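# Lay the towel flat beside the basket, then withdraw

## Task

Get the towel lying flat on the table as a single layer. It must stay at least one finger-width in from the table edge, at least two finger-widths from the basket rim, and more than a hand-width from either arm's column. The basket must stay upright with its whole base on the table, no more than three finger-widths from its starting spot, and turned roughly as it was at the start. Finish by opening the grippers and pulling the arms away. Nothing counts as done if it only stays in place because the robot is holding it.

## Robot and tools

Robot: two six-joint arms, left_arm and right_arm, each ending in a parallel gripper. In every row and every per-joint list, each arm's joints come in this order: waist, shoulder, elbow, wrist pitch, wrist yaw, wrist roll. The gripper opening comes after them.

Scene frame: the origin sits on the tabletop midway between the arms. +x points out over the table, +z points up, and left_arm is on the +y side. The names left and right refer to the arms, not to sides of an image. The state line shows each gripper as end_effector_position in metres plus end_effector_quat_wxyz. That position is the spot between the finger pads, just behind the tips, and it can be a little wrong, especially at full reach. The fingers point along the gripper's +z axis and close along its y axis.

Row format, shared by execute_actions and move: one flat list of 14 numbers covering both arms. First come left_arm's six joint angles and its opening, then right_arm's six and its opening. Every number is an absolute target, not an offset: joint angles in radians and opening on a scale from -1 (shut) to +1 (fully open). You may add 12 more numbers from 0 to 1, making 26 in all. These are per-joint stiffness multipliers, left_arm's six then right_arm's six, and they stay in effect until changed.

Joint ranges (radians): waist -2.618 to 3.054; shoulder 0.000 to 3.142; elbow 0.000 to 3.142; wrist pitch -1.571 to 1.571; wrist yaw -1.571 to 1.571; wrist roll -2.094 to 2.094. The true ends may differ by up to 0.036. A call is rejected if it asks for more than 0.036 beyond a stated end and also farther out than the joint currently sits. A request past a real end is clipped there, and the result may then print "joint sent to its limit".

execute_actions(actions): a list of actions, run in order. Each action is up to 15 rows, and each row lasts one 1/30 s step. If an action has fewer rows, its last row is held for the remaining steps. An empty list simply returns the current state and images. Joint commands are limited so they never run too far ahead of the measured angle. The per-step lead is 0.202 for the waist, 0.258 for the shoulder, 0.238 for the elbow, 0.573 for wrist pitch, and 0.522 for wrist yaw and roll. Commands are also scaled back whenever they would move the gripper more than 70 mm from where it is. Large jumps therefore take several actions, and you must resend the remainder. To keep a joint still, resend its value from the "Joint targets" line. Friction can leave a joint about 0.031 rad short, and tiny changes may do nothing.

move(target, speed, blocking): target is one row as above, a destination for both arms. All joints travel together so they finish at the same moment, which means the gripper follows a curve. The path takes between 0.5 and 10 s, and it is cut off at 10 s. speed is the peak rate in rad/s of whichever joint has the most to travel, from 0.01 to 2, default 0.5. Finger openings are applied at the start. Moves do not avoid obstacles or the other arm, so go slowly near contact. Faster moves and targets set deeper past a surface both push harder. With blocking=false the call returns after 0.5 s. Until a result shows the move has ended, use wait or stop; other motion calls are refused. The result adds a "move:" line. It gives the ending (done, off_target, moving, held, fault), limits=held or limits=none, and the joint farthest from its target on each arm.

wait(seconds): 0 to 10. The robot keeps its last command. It returns early if a running move finishes. stop(): brakes a running move, which needs some room to stop. The fingers keep going.

zoom_image(camera, region): camera is one of cam_head_left, cam_head_right, cam_high, cam_left_wrist, cam_right_wrist, all 504x504. region is [x0, y0, x1, y1] in image pixels with (0,0) at the top-left, at most 504 by 504.

finished_scene(scene): pass the number of the current scene. It is final and reports whether the goal was met. Only call it once the towel and basket are settled and the grippers are open and away from them.

Reading results: Joint positions and Joint velocities list each arm's six joints followed by the finger gap in metres (0.087 when fully open). grip_measured is that gap on the command scale. Each gripper's reading has its own fixed error of up to about 1 mm. To hold cloth, command about 0.02 below grip_measured, or a bit less for a lighter grip. Each pad pushes at most about 20 N, and a fast close may squeeze harder or bounce open. "joint command not followed" and HELD step entries mean a clearance check changed some targets. Joint torques are raw drive outputs with offsets and noise. Expect brief tugs on things you are holding.

Avoid: knocking anything off the table, tipping or dragging the basket, letting the arms collide or press on each other, and slamming into the table. Heavy holding heats motors. A MOTOR HOT warning appears at 75 °C. At 90 °C that arm halts for 10 s, and at 100 °C it goes limp and drops. The robot holds its last command while you are composing a reply.

Each tool is called after "Emit:" by a JSON object that holds its "method" and its "body", one argument or row to a line.

## Session

Emit:
{"method": "execute_actions", "body": {
  "actions": []
}}

Scene clock: 0.00 s.
left_arm: end_effector_position=(+0.3164, +0.3799, +0.3737) grip_measured=+0.990 end_effector_quat_wxyz=(+0.715, -0.464, +0.517, -0.073) | right_arm: end_effector_position=(+0.3799, +0.1637, +0.3458) grip_measured=+1.000 end_effector_quat_wxyz=(+0.693, -0.464, +0.504, -0.223)
Joint names: [waist, shoulder, elbow, wrist pitch, wrist yaw, wrist roll]
Joint positions: left_arm=[-0.189  0.701  0.906 -0.158 -0.757 -0.8    0.087] | right_arm=[ 1.38   2.127  1.933  0.278  0.77  -1.113  0.087]
Joint velocities: left_arm=[ 0.007  0.002 -0.002 -0.066 -0.007 -0.066 -0.   ] | right_arm=[ 0.012 -0.007 -0.017 -0.037  0.022  0.022  0.   ]
Joint torques (N m, as the arm reports them, + toward a larger angle): no reading
Motor temperatures (°C, as the motors report them): left_arm=[28 29 28 30 30 30] | right_arm=[27 30 28 30 27 31]
Joint targets: left_arm=[-0.189 0.701 0.906 -0.158 -0.757 -0.800] | right_arm=[1.380 2.127 1.933 0.278 0.770 -1.113]
Joint stiffness scale: left_arm=[1. 1. 1. 1. 1. 1.] | right_arm=[1. 1. 1. 1. 1. 1.]

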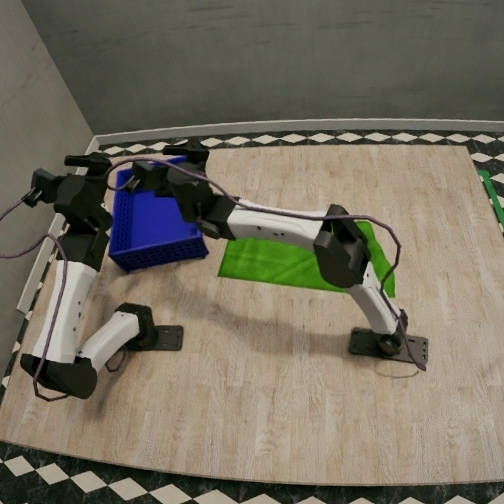

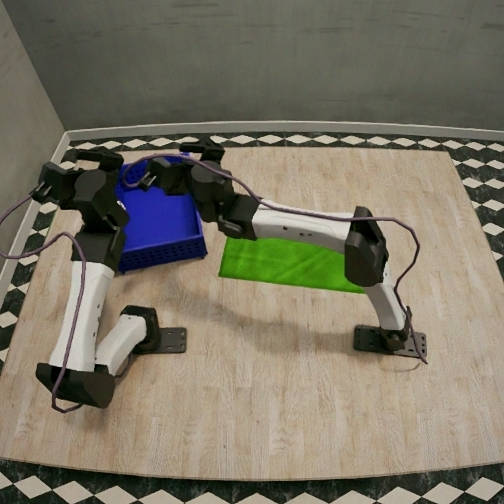

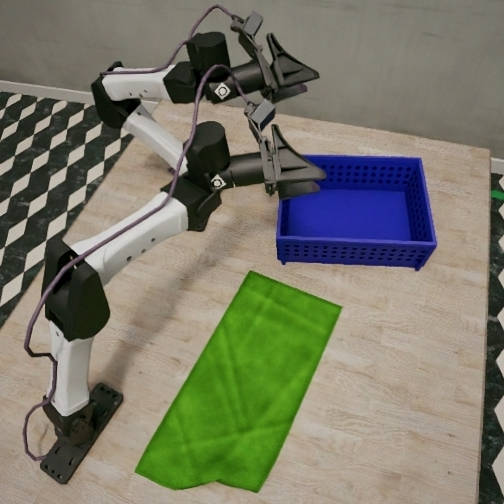

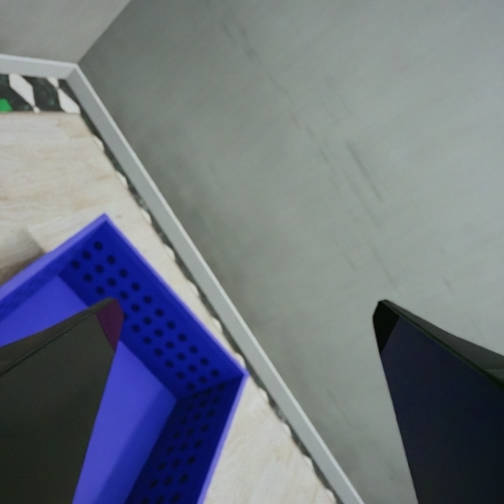

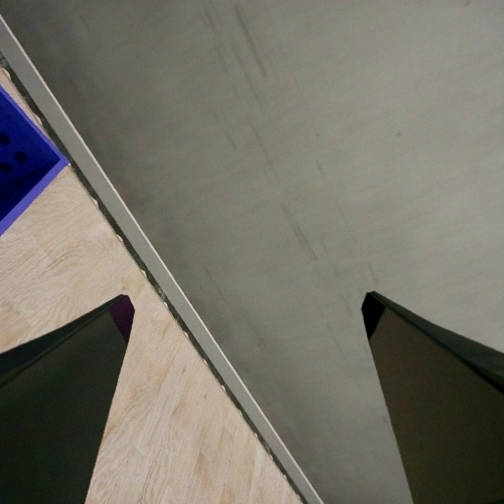

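Emit:
{"method": "move", "body": {
  "target": [0,1.0,0.9,-1.2,0,0,1,0,1.4,1.2,-1.37,0,0,1],
  "speed": 1.0
}}

Emit:
{"method": "zoom_image", "body": {
  "camera": "cam_high",
  "region": [110,254,360,504]
}}

Scene clock: 3.63 s.
left_arm: end_effector_position=(+0.1931, +0.3256, +0.1237) grip_measured=+0.990 end_effector_quat_wxyz=(+0.150, -0.030, +0.988, +0.008) | right_arm: end_effector_position=(+0.2223, -0.3644, +0.1362) grip_measured=+1.000 end_effector_quat_wxyz=(+0.011, +0.079, +0.997, -0.006)
Joint names: [waist, shoulder, elbow, wrist pitch, wrist yaw, wrist roll]
Joint positions: left_arm=[-0.011  0.981  0.906 -1.193 -0.01  -0.008  0.087] | right_arm=[ 0.01   1.412  1.221 -1.357  0.011 -0.007  0.087]
Joint velocities: left_arm=[-0.002 -0.007 -0.017 -0.066 -0.051 -0.051  0.   ] | right_arm=[ 0.002  0.007 -0.022  0.007  0.007  0.007  0.   ]
Joint torques (N m, as the arm reports them, + toward a larger angle): left_arm=[ 0.61 -0.25  5.54  0.92 -0.02  0.09] | right_arm=[-0.95 -6.65  6.25  0.42 -0.06 -0.02]
Motor temperatures (°C, as the motors report them): left_arm=[28 29 29 31 30 30] | right_arm=[27 31 28 31 27 31]
Joint targets: left_arm=[-0.000 1.000 0.900 -1.200 0.000 0.000] | right_arm=[-0.000 1.400 1.200 -1.370 -0.000 0.000]
Joint stiffness scale: left_arm=[1. 1. 1. 1. 1. 1.] | right_arm=[1. 1. 1. 1. 1. 1.]
move: off_target (right_arm); limits=none; left_arm: farthest joint: the shoulder, 0.019 radians from its target (0.299 radians at the start); right_arm: farthest joint: the elbow, 0.021 radians from its target (0.733 radians at the start)

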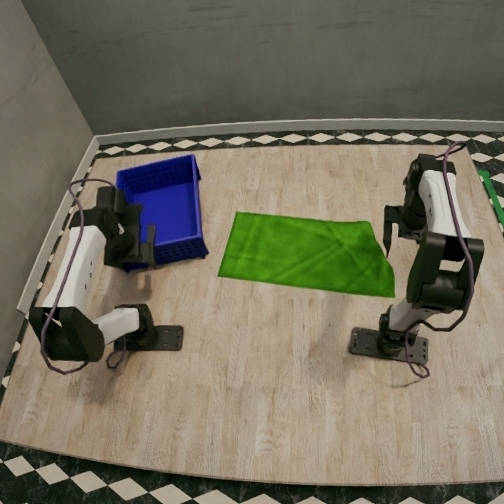

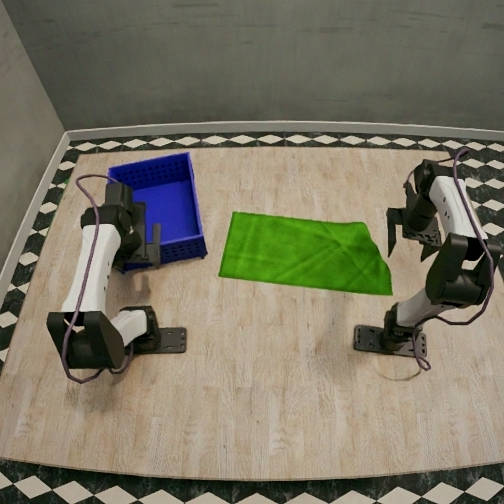

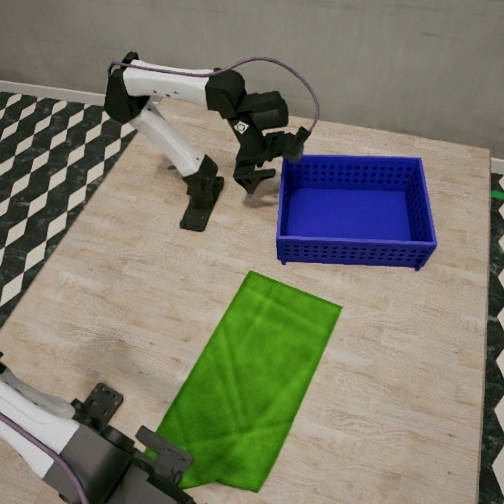

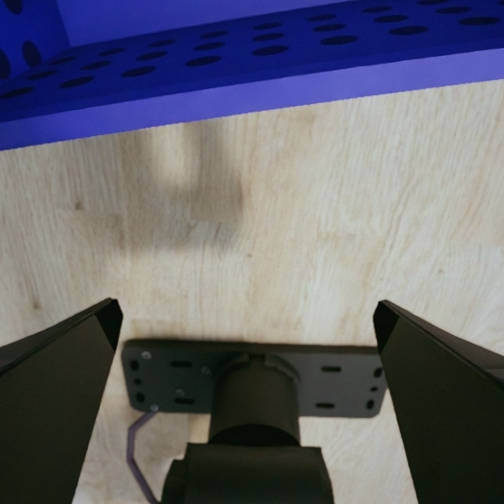

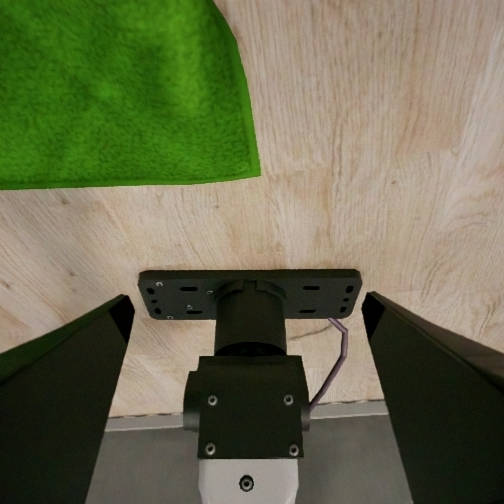

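Region (110, 254, 360, 504) of cam_high's 504x504 image, scaled by 2.016, with more detail than that image has.

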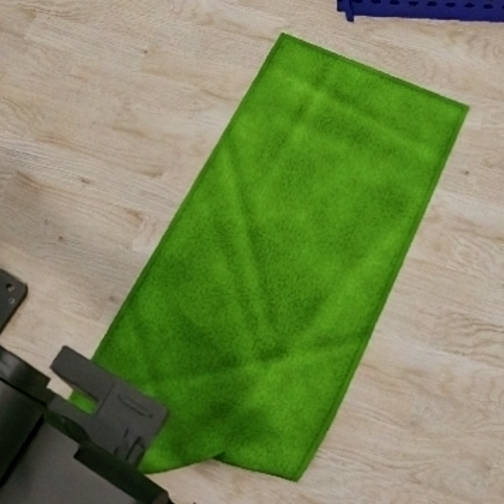

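Emit:
{"method": "move", "body": {
  "target": [-0.9,1.5,1.3,-1.37,0,0,1,0.17,2.0,2.0,-1.3,0,0,1],
  "speed": 1.0
}}

Emit:
{"method": "zoom_image", "body": {
  "camera": "cam_head_left",
  "region": [290,190,430,330]
}}

Scene clock: 6.60 s.
left_arm: end_effector_position=(+0.1772, +0.1627, +0.1337) grip_measured=+0.990 end_effector_quat_wxyz=(-0.001, +0.401, +0.916, +0.002) | right_arm: end_effector_position=(+0.4302, -0.3382, +0.1667) grip_measured=+1.000 end_effector_quat_wxyz=(+0.141, +0.005, +0.990, -0.006)
Joint names: [waist, shoulder, elbow, wrist pitch, wrist yaw, wrist roll]
Joint positions: left_arm=[-0.894  1.488  1.273 -1.359 -0.004 -0.006  0.087] | right_arm=[ 0.16   1.98   1.988 -1.296  0.009 -0.007  0.087]
Joint velocities: left_arm=[-0.002 -0.012 -0.007  0.022 -0.051  0.022  0.001] | right_arm=[ 0.012  0.002 -0.017  0.081  0.007 -0.051  0.   ]
Joint torques (N m, as the arm reports them, + toward a larger angle): left_arm=[-0.81 -4.45  7.46  0.4  -0.09  0.08] | right_arm=[  0.66 -10.25   9.52   1.12  -0.06  -0.04]
Motor temperatures (°C, as the motors report them): left_arm=[28 29 29 31 30 30] | right_arm=[27 31 29 31 27 31]
Joint targets: left_arm=[-0.900 1.500 1.300 -1.370 0.000 -0.000] | right_arm=[0.170 2.000 2.000 -1.300 0.000 -0.000]
Joint stiffness scale: left_arm=[1. 1. 1. 1. 1. 1.] | right_arm=[1. 1. 1. 1. 1. 1.]
move: off_target (left_arm); limits=none; left_arm: farthest joint: the elbow, 0.027 radians from its target (0.394 radians at the start); right_arm: farthest joint: the shoulder, 0.020 radians from its target (0.588 radians at the start)

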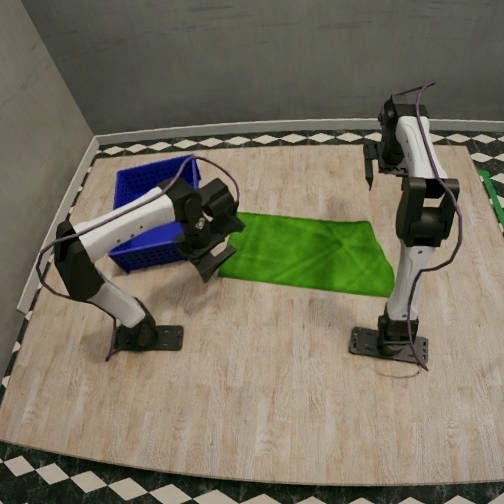

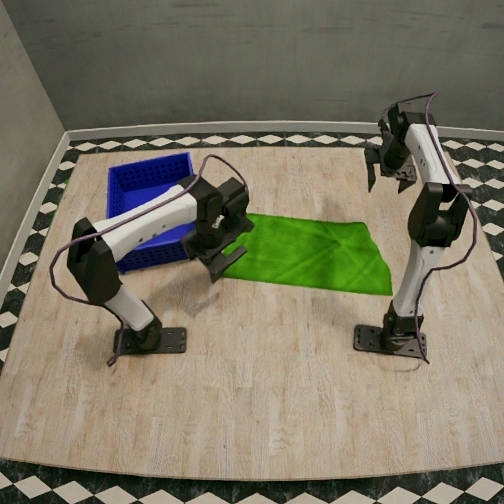

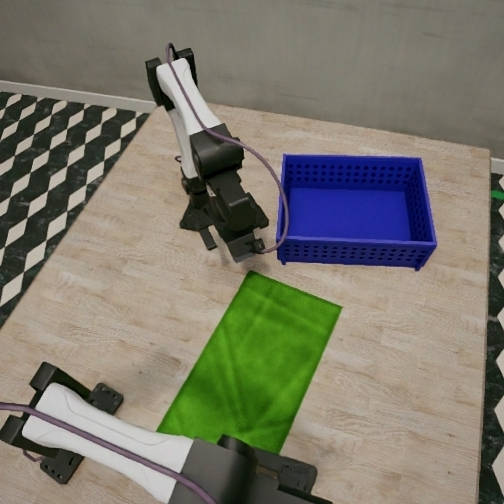

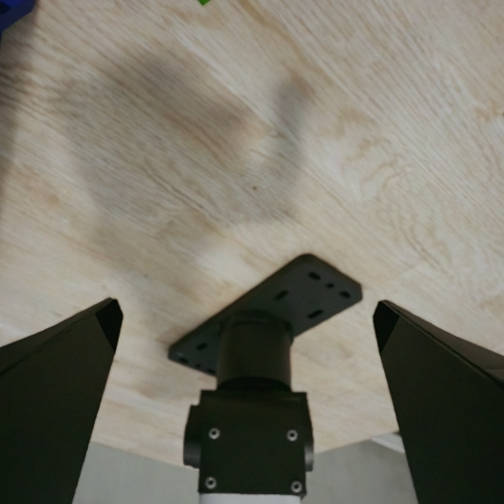

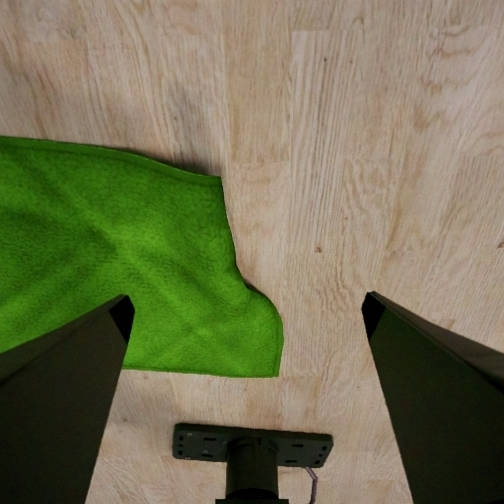

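Region (290, 190, 430, 330) of cam_head_left's 504x504 image, scaled by 3.600, with more detail than that image has.

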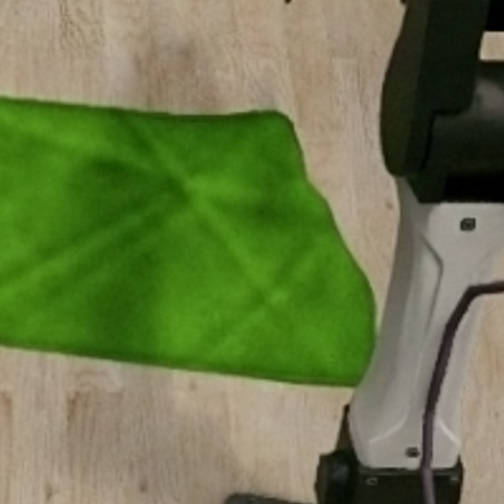

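Emit:
{"method": "move", "body": {
  "target": [-0.6,0.9,0.9,-1.0,0,0,1,0.24,1.976,1.479,-1.074,0,0,0],
  "speed": 0.8
}}

Scene clock: 9.73 s.
left_arm: end_effector_position=(+0.2061, +0.2132, +0.1475) grip_measured=+0.990 end_effector_quat_wxyz=(+0.259, +0.257, +0.928, -0.072) | right_arm: end_effector_position=(+0.3609, -0.3146, +0.0458) grip_measured=+0.000 end_effector_quat_wxyz=(+0.005, -0.030, +1.000, -0.005)
Joint names: [waist, shoulder, elbow, wrist pitch, wrist yaw, wrist roll]
Joint positions: left_arm=[-0.61   0.918  0.916 -1.025 -0.004 -0.006  0.087] | right_arm=[ 0.229  1.977  1.496 -1.079  0.009 -0.007  0.044]
Joint velocities: left_arm=[-0.002  0.017  0.002  0.066 -0.022  0.022  0.   ] | right_arm=[-0.012 -0.002 -0.012 -0.051 -0.037 -0.037 -0.   ]
Joint torques (N m, as the arm reports them, + toward a larger angle): left_arm=[ 0.56 -2.77  5.07  1.58 -0.07  0.09] | right_arm=[  0.73 -11.54   6.5    0.58  -0.06  -0.03]
Motor temperatures (°C, as the motors report them): left_arm=[28 29 30 31 30 30] | right_arm=[27 32 29 31 27 31]
Joint targets: left_arm=[-0.600 0.900 0.900 -1.000 -0.000 0.000] | right_arm=[0.240 1.976 1.479 -1.074 0.000 -0.000]
Joint stiffness scale: left_arm=[1. 1. 1. 1. 1. 1.] | right_arm=[1. 1. 1. 1. 1. 1.]
move: off_target (left_arm); limits=none; left_arm: farthest joint: the wrist pitch, 0.025 radians from its target (0.360 radians at the start); right_arm: farthest joint: the elbow, 0.017 radians from its target (0.509 radians at the start)

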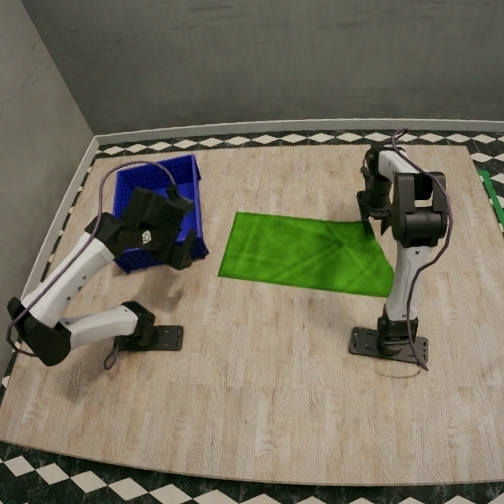

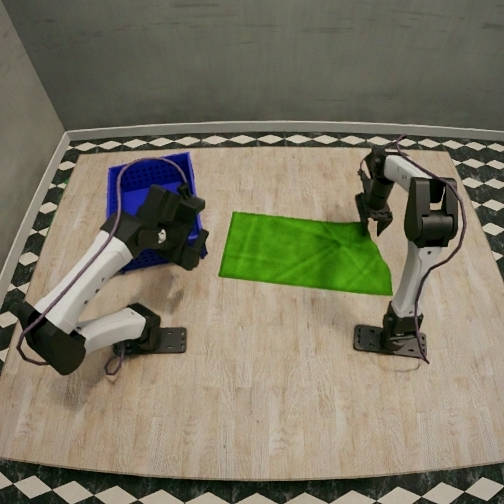

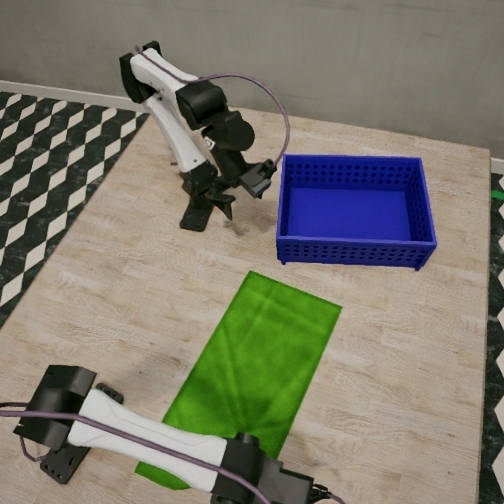

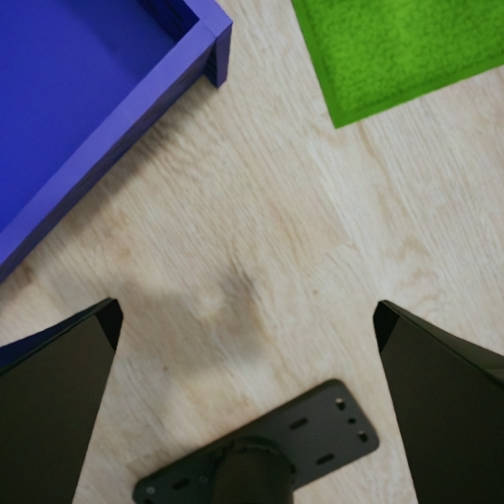

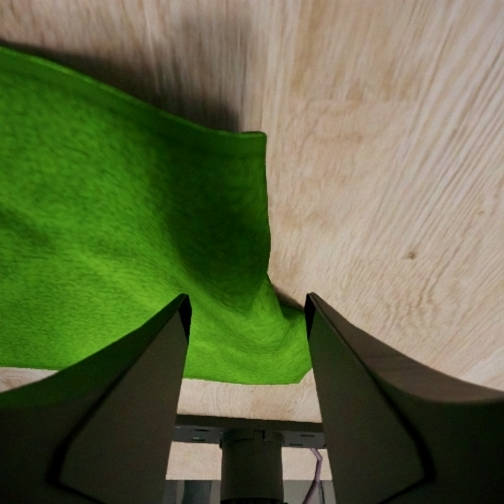

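Emit:
{"method": "move", "body": {
  "target": [-0.6,0.9,0.9,-1.0,0,0,1,0.265,2.02,1.56,-1.05,0,0,-1]
}}

Emit:
{"method": "move", "body": {
  "target": [-0.6,0.9,0.9,-1.0,0,0,1,0.265,2.12,1.51,-0.985,0,0,-1],
  "speed": 0.2
}}

Scene clock: 11.30 s.
left_arm: end_effector_position=(+0.2062, +0.2132, +0.1476) grip_measured=+0.990 end_effector_quat_wxyz=(+0.259, +0.257, +0.928, -0.072) | right_arm: end_effector_position=(+0.3820, -0.3043, +0.0509) grip_measured=-0.994 end_effector_quat_wxyz=(+0.036, -0.043, +0.998, -0.003)
Joint names: [waist, shoulder, elbow, wrist pitch, wrist yaw, wrist roll]
Joint positions: left_arm=[-0.61   0.918  0.916 -1.025 -0.004 -0.006  0.087] | right_arm=[ 0.255  1.995  1.55  -1.054  0.009 -0.007  0.   ]
Joint velocities: left_arm=[-0.007 -0.002 -0.012  0.037  0.007 -0.066 -0.001] | right_arm=[-0.017  0.007  0.007  0.007 -0.022 -0.007 -0.   ]
Joint torques (N m, as the arm reports them, + toward a larger angle): left_arm=[ 0.5  -2.74  5.1   1.57 -0.08  0.08] | right_arm=[ 0.71 -9.8   9.13  0.74 -0.05 -0.03]
Motor temperatures (°C, as the motors report them): left_arm=[28 29 30 31 30 30] | right_arm=[27 32 30 31 27 31]
Joint targets: left_arm=[-0.600 0.900 0.900 -1.000 -0.000 -0.000] | right_arm=[0.265 2.020 1.560 -1.050 -0.000 -0.000]
Joint stiffness scale: left_arm=[1. 1. 1. 1. 1. 1.] | right_arm=[1. 1. 1. 1. 1. 1.]
move: off_target (left_arm, right_arm); limits=none; left_arm: farthest joint: the wrist pitch, 0.025 radians from its target (0.025 radians at the start); right_arm: farthest joint: the shoulder, 0.025 radians from its target (0.043 radians at the start)

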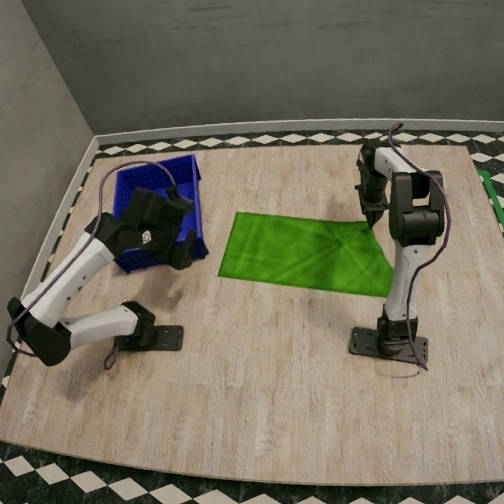

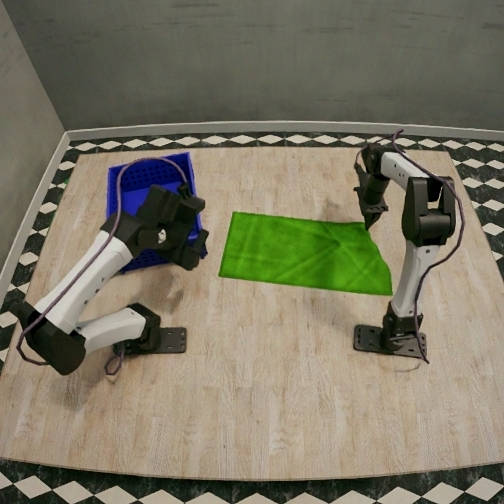

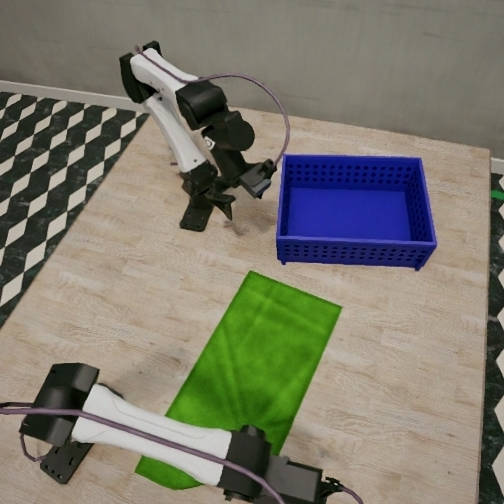

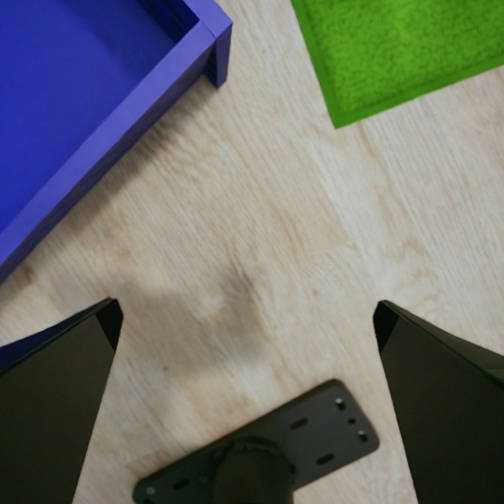

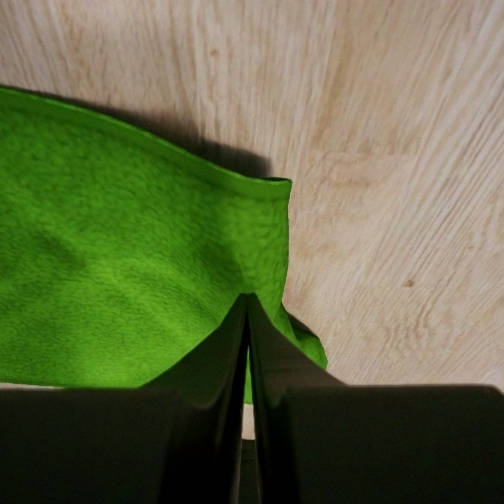

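Scene clock: 12.23 s.
left_arm: end_effector_position=(+0.2062, +0.2132, +0.1476) grip_measured=+0.990 end_effector_quat_wxyz=(+0.259, +0.257, +0.928, -0.072) | right_arm: end_effector_position=(+0.3824, -0.3043, +0.0121) grip_measured=-0.994 end_effector_quat_wxyz=(+0.005, -0.043, +0.999, -0.004)
Joint names: [waist, shoulder, elbow, wrist pitch, wrist yaw, wrist roll]
Joint positions: left_arm=[-0.61   0.918  0.916 -1.025 -0.004 -0.006  0.087] | right_arm=[ 0.255  2.095  1.532 -0.997  0.009 -0.007  0.   ]
Joint velocities: left_arm=[-0.012  0.002  0.002 -0.007 -0.037  0.007 -0.   ] | right_arm=[ 0.007  0.007 -0.007 -0.095 -0.007 -0.066 -0.   ]
Joint torques (N m, as the arm reports them, + toward a larger angle): left_arm=[ 0.59 -2.76  5.09  1.56 -0.07  0.08] | right_arm=[  0.71 -10.44   5.8    0.7   -0.05  -0.03]
Motor temperatures (°C, as the motors report them): left_arm=[28 29 30 32 30 30] | right_arm=[27 33 30 31 27 31]
Joint targets: left_arm=[-0.600 0.900 0.900 -1.000 0.000 0.000] | right_arm=[0.265 2.120 1.510 -0.985 -0.000 0.000]
Joint stiffness scale: left_arm=[1. 1. 1. 1. 1. 1.] | right_arm=[1. 1. 1. 1. 1. 1.]
move: off_target (left_arm, right_arm); limits=none; left_arm: farthest joint: the wrist pitch, 0.025 radians from its target (0.025 radians at the start); right_arm: farthest joint: the shoulder, 0.025 radians from its target (0.125 radians at the start)

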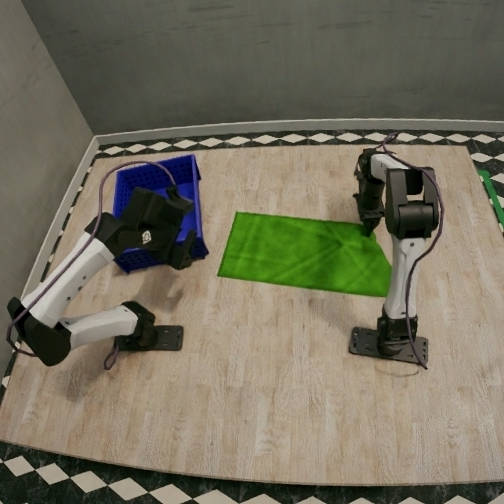

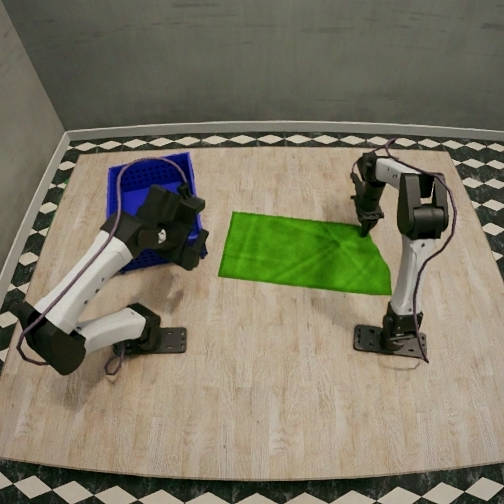

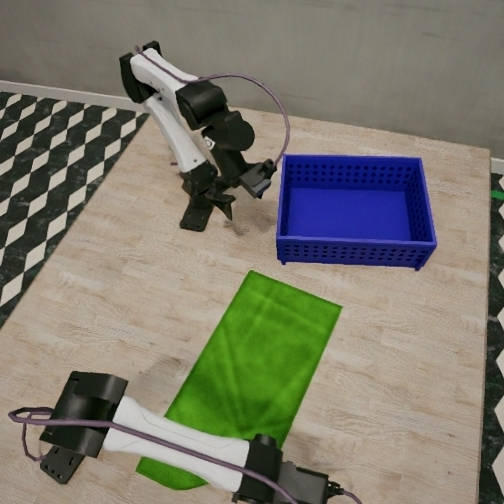

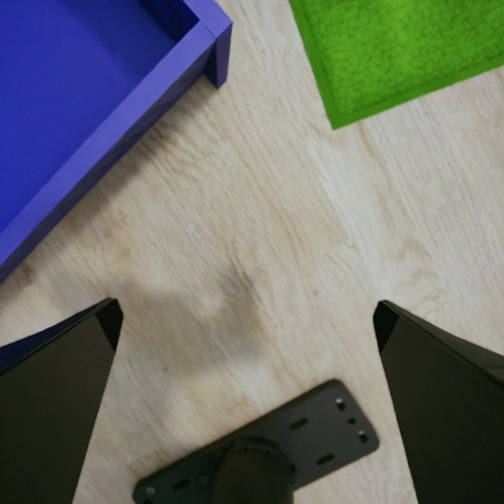

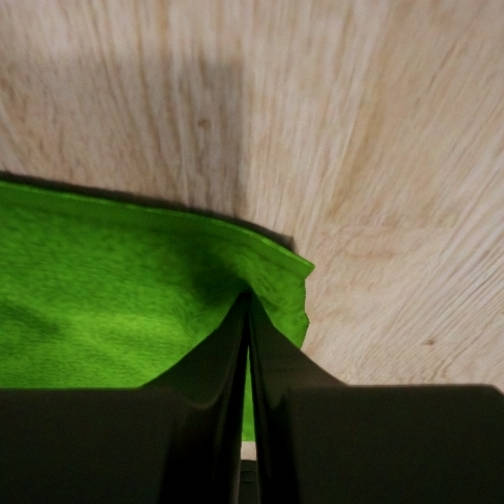

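Emit:
{"method": "move", "body": {
  "target": [-0.6,0.9,0.9,-1.0,0,0,1,0.265,2.05,1.65,-1.15,0,0,-1]
}}

Emit:
{"method": "move", "body": {
  "target": [-0.6,0.9,0.9,-1.0,0,0,1,0.38,2.24,1.92,-1.27,0,1.57,-0.2],
  "speed": 1.3
}}

Scene clock: 14.80 s.
left_arm: end_effector_position=(+0.2063, +0.2131, +0.1476) grip_measured=+0.990 end_effector_quat_wxyz=(+0.259, +0.257, +0.928, -0.072) | right_arm: end_effector_position=(+0.3853, -0.3040, +0.0548) grip_measured=-0.994 end_effector_quat_wxyz=(+0.013, -0.043, +0.999, -0.004)
Joint names: [waist, shoulder, elbow, wrist pitch, wrist yaw, wrist roll]
Joint positions: left_arm=[-0.61   0.918  0.916 -1.024 -0.004 -0.006  0.087] | right_arm=[ 0.255  2.052  1.643 -1.137  0.009 -0.007  0.   ]
Joint velocities: left_arm=[ 0.007  0.002  0.002 -0.081 -0.037  0.081  0.001] | right_arm=[ 0.002  0.007 -0.022 -0.051  0.051  0.066  0.   ]
Joint torques (N m, as the arm reports them, + toward a larger angle): left_arm=[ 0.57 -2.69  5.04  1.56 -0.08  0.1 ] | right_arm=[  0.71 -12.5    8.68   0.42  -0.05  -0.03]
Motor temperatures (°C, as the motors report them): left_arm=[28 29 30 32 30 30] | right_arm=[27 33 30 31 27 31]
Joint targets: left_arm=[-0.600 0.900 0.900 -1.000 -0.000 -0.000] | right_arm=[0.265 2.050 1.650 -1.150 0.000 -0.000]
Joint stiffness scale: left_arm=[1. 1. 1. 1. 1. 1.] | right_arm=[1. 1. 1. 1. 1. 1.]
move: off_target (left_arm); limits=none; left_arm: farthest joint: the wrist pitch, 0.024 radians from its target (0.025 radians at the start); right_arm: farthest joint: the wrist pitch, 0.013 radians from its target (0.153 radians at the start)

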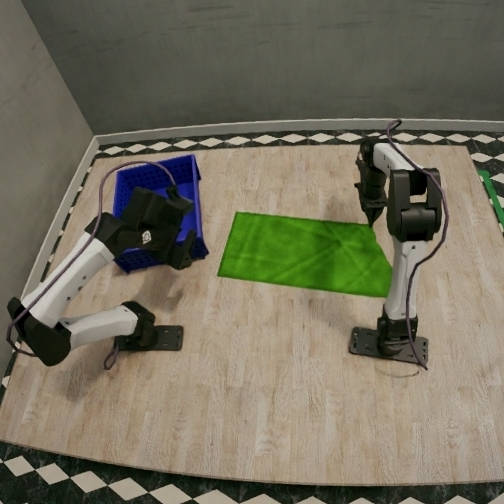

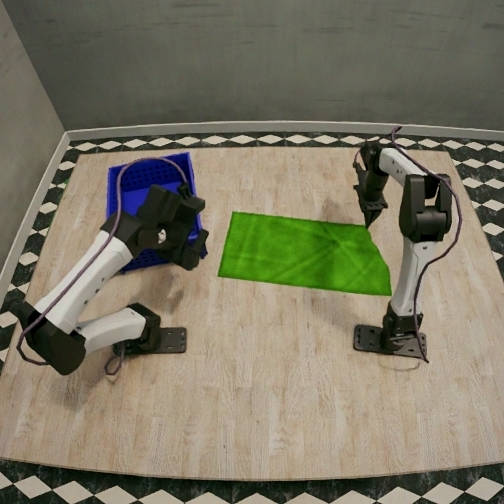

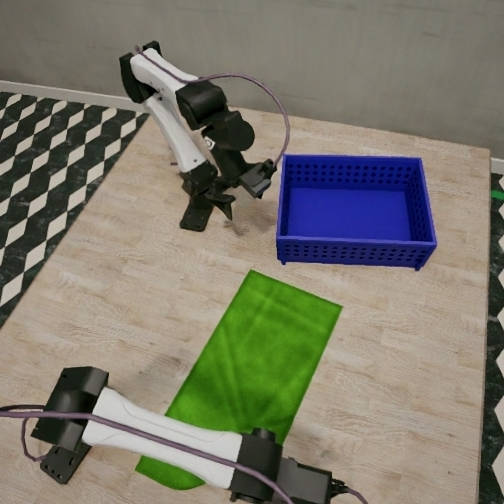

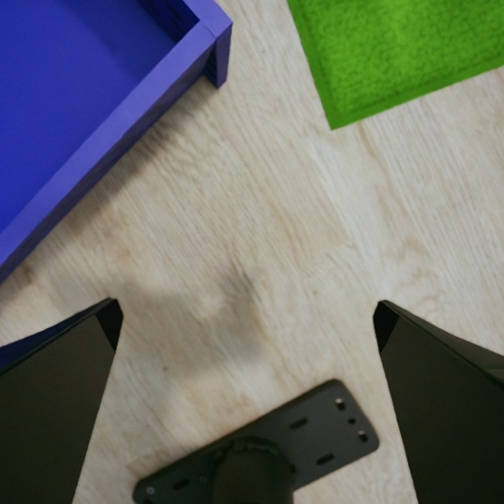

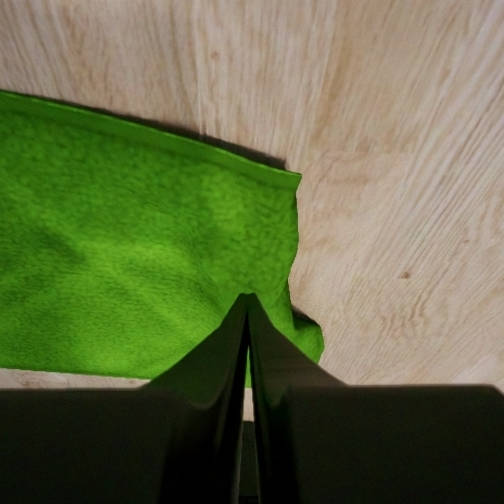

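Scene clock: 17.03 s.
left_arm: end_effector_position=(+0.2063, +0.2131, +0.1476) grip_measured=+0.990 end_effector_quat_wxyz=(+0.259, +0.257, +0.928, -0.072) | right_arm: end_effector_position=(+0.4457, -0.2081, +0.0584) grip_measured=-0.200 end_effector_quat_wxyz=(+0.005, +0.632, +0.775, -0.001)
Joint names: [waist, shoulder, elbow, wrist pitch, wrist yaw, wrist roll]
Joint positions: left_arm=[-0.61   0.918  0.916 -1.024 -0.004 -0.006  0.087] | right_arm=[ 0.369  2.213  1.907 -1.261  0.009  1.563  0.035]
Joint velocities: left_arm=[-0.007 -0.007  0.007  0.022 -0.022  0.007 -0.   ] | right_arm=[ 0.002  0.012  0.002 -0.066  0.022 -0.051  0.   ]
Joint torques (N m, as the arm reports them, + toward a larger angle): left_arm=[ 0.47 -2.77  5.04  1.56 -0.07  0.11] | right_arm=[  0.76 -11.53   9.18   0.3    0.02  -0.06]
Motor temperatures (°C, as the motors report them): left_arm=[28 29 30 32 30 30] | right_arm=[28 34 30 31 27 31]
Joint targets: left_arm=[-0.600 0.900 0.900 -1.000 0.000 -0.000] | right_arm=[0.380 2.240 1.920 -1.270 0.000 1.570]
Joint stiffness scale: left_arm=[1. 1. 1. 1. 1. 1.] | right_arm=[1. 1. 1. 1. 1. 1.]
move: off_target (left_arm, right_arm); limits=none; left_arm: farthest joint: the wrist pitch, 0.024 radians from its target (0.024 radians at the start); right_arm: farthest joint: the shoulder, 0.027 radians from its target (0.188 radians at the start)

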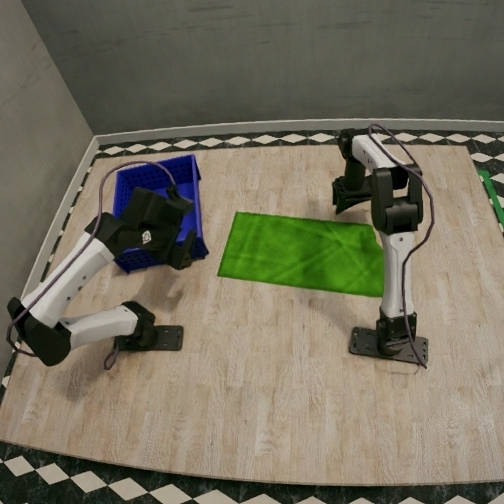

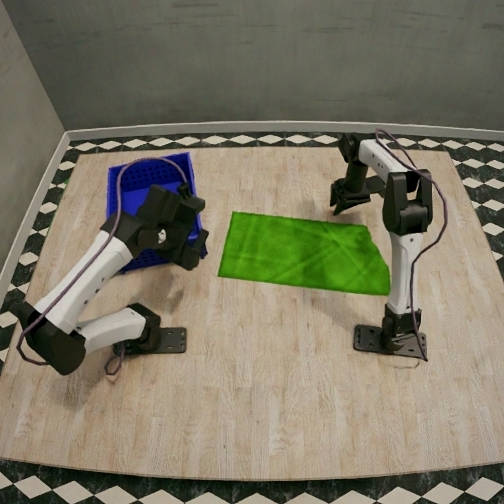

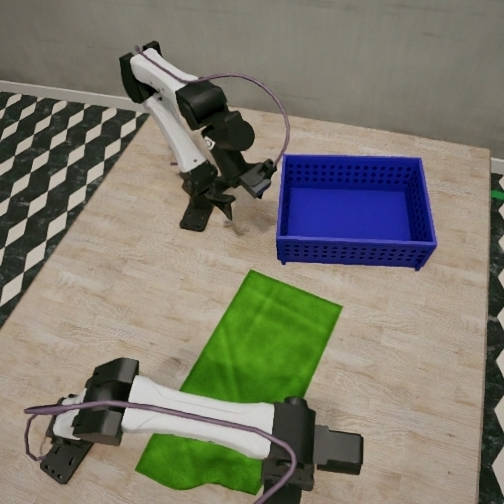

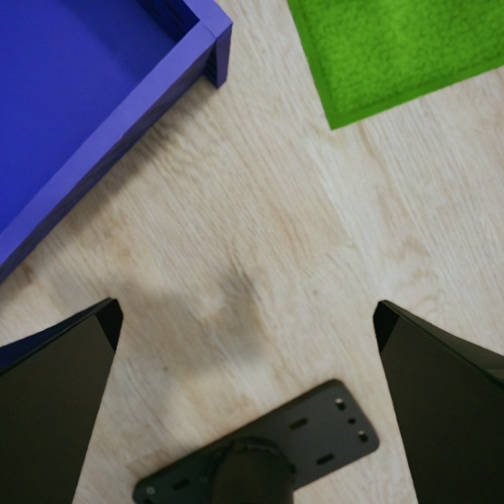

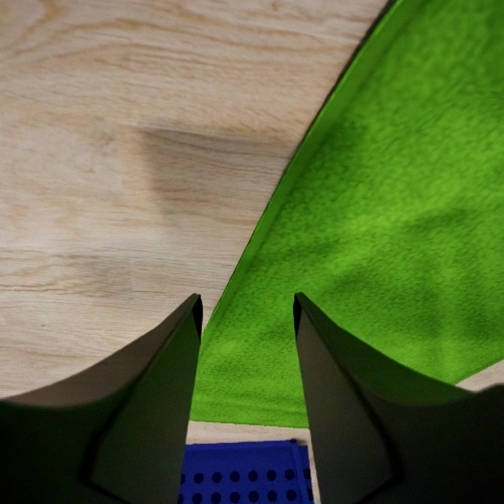

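Emit:
{"method": "zoom_image", "body": {
  "camera": "cam_high",
  "region": [120,424,280,504]
}}

Emit:
{"method": "zoom_image", "body": {
  "camera": "cam_head_right",
  "region": [310,210,410,310]
}}

Region (120, 424, 280, 504) of cam_high's 504x504 image, scaled by 3.150, with more detail than that image has.

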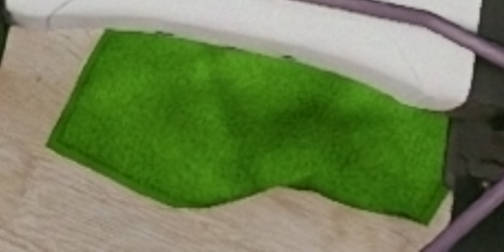

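Region (310, 210, 410, 310) of cam_head_right's 504x504 image, scaled by 5.040, with more detail than that image has.

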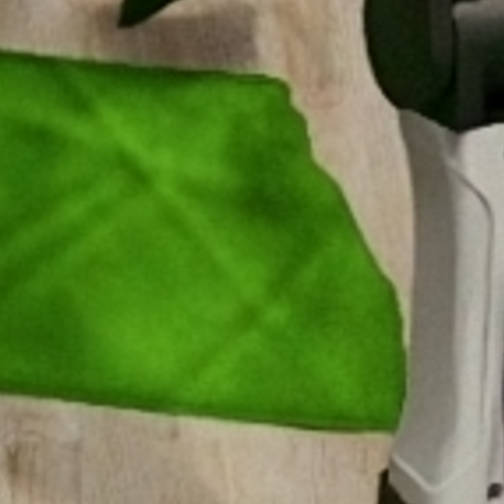

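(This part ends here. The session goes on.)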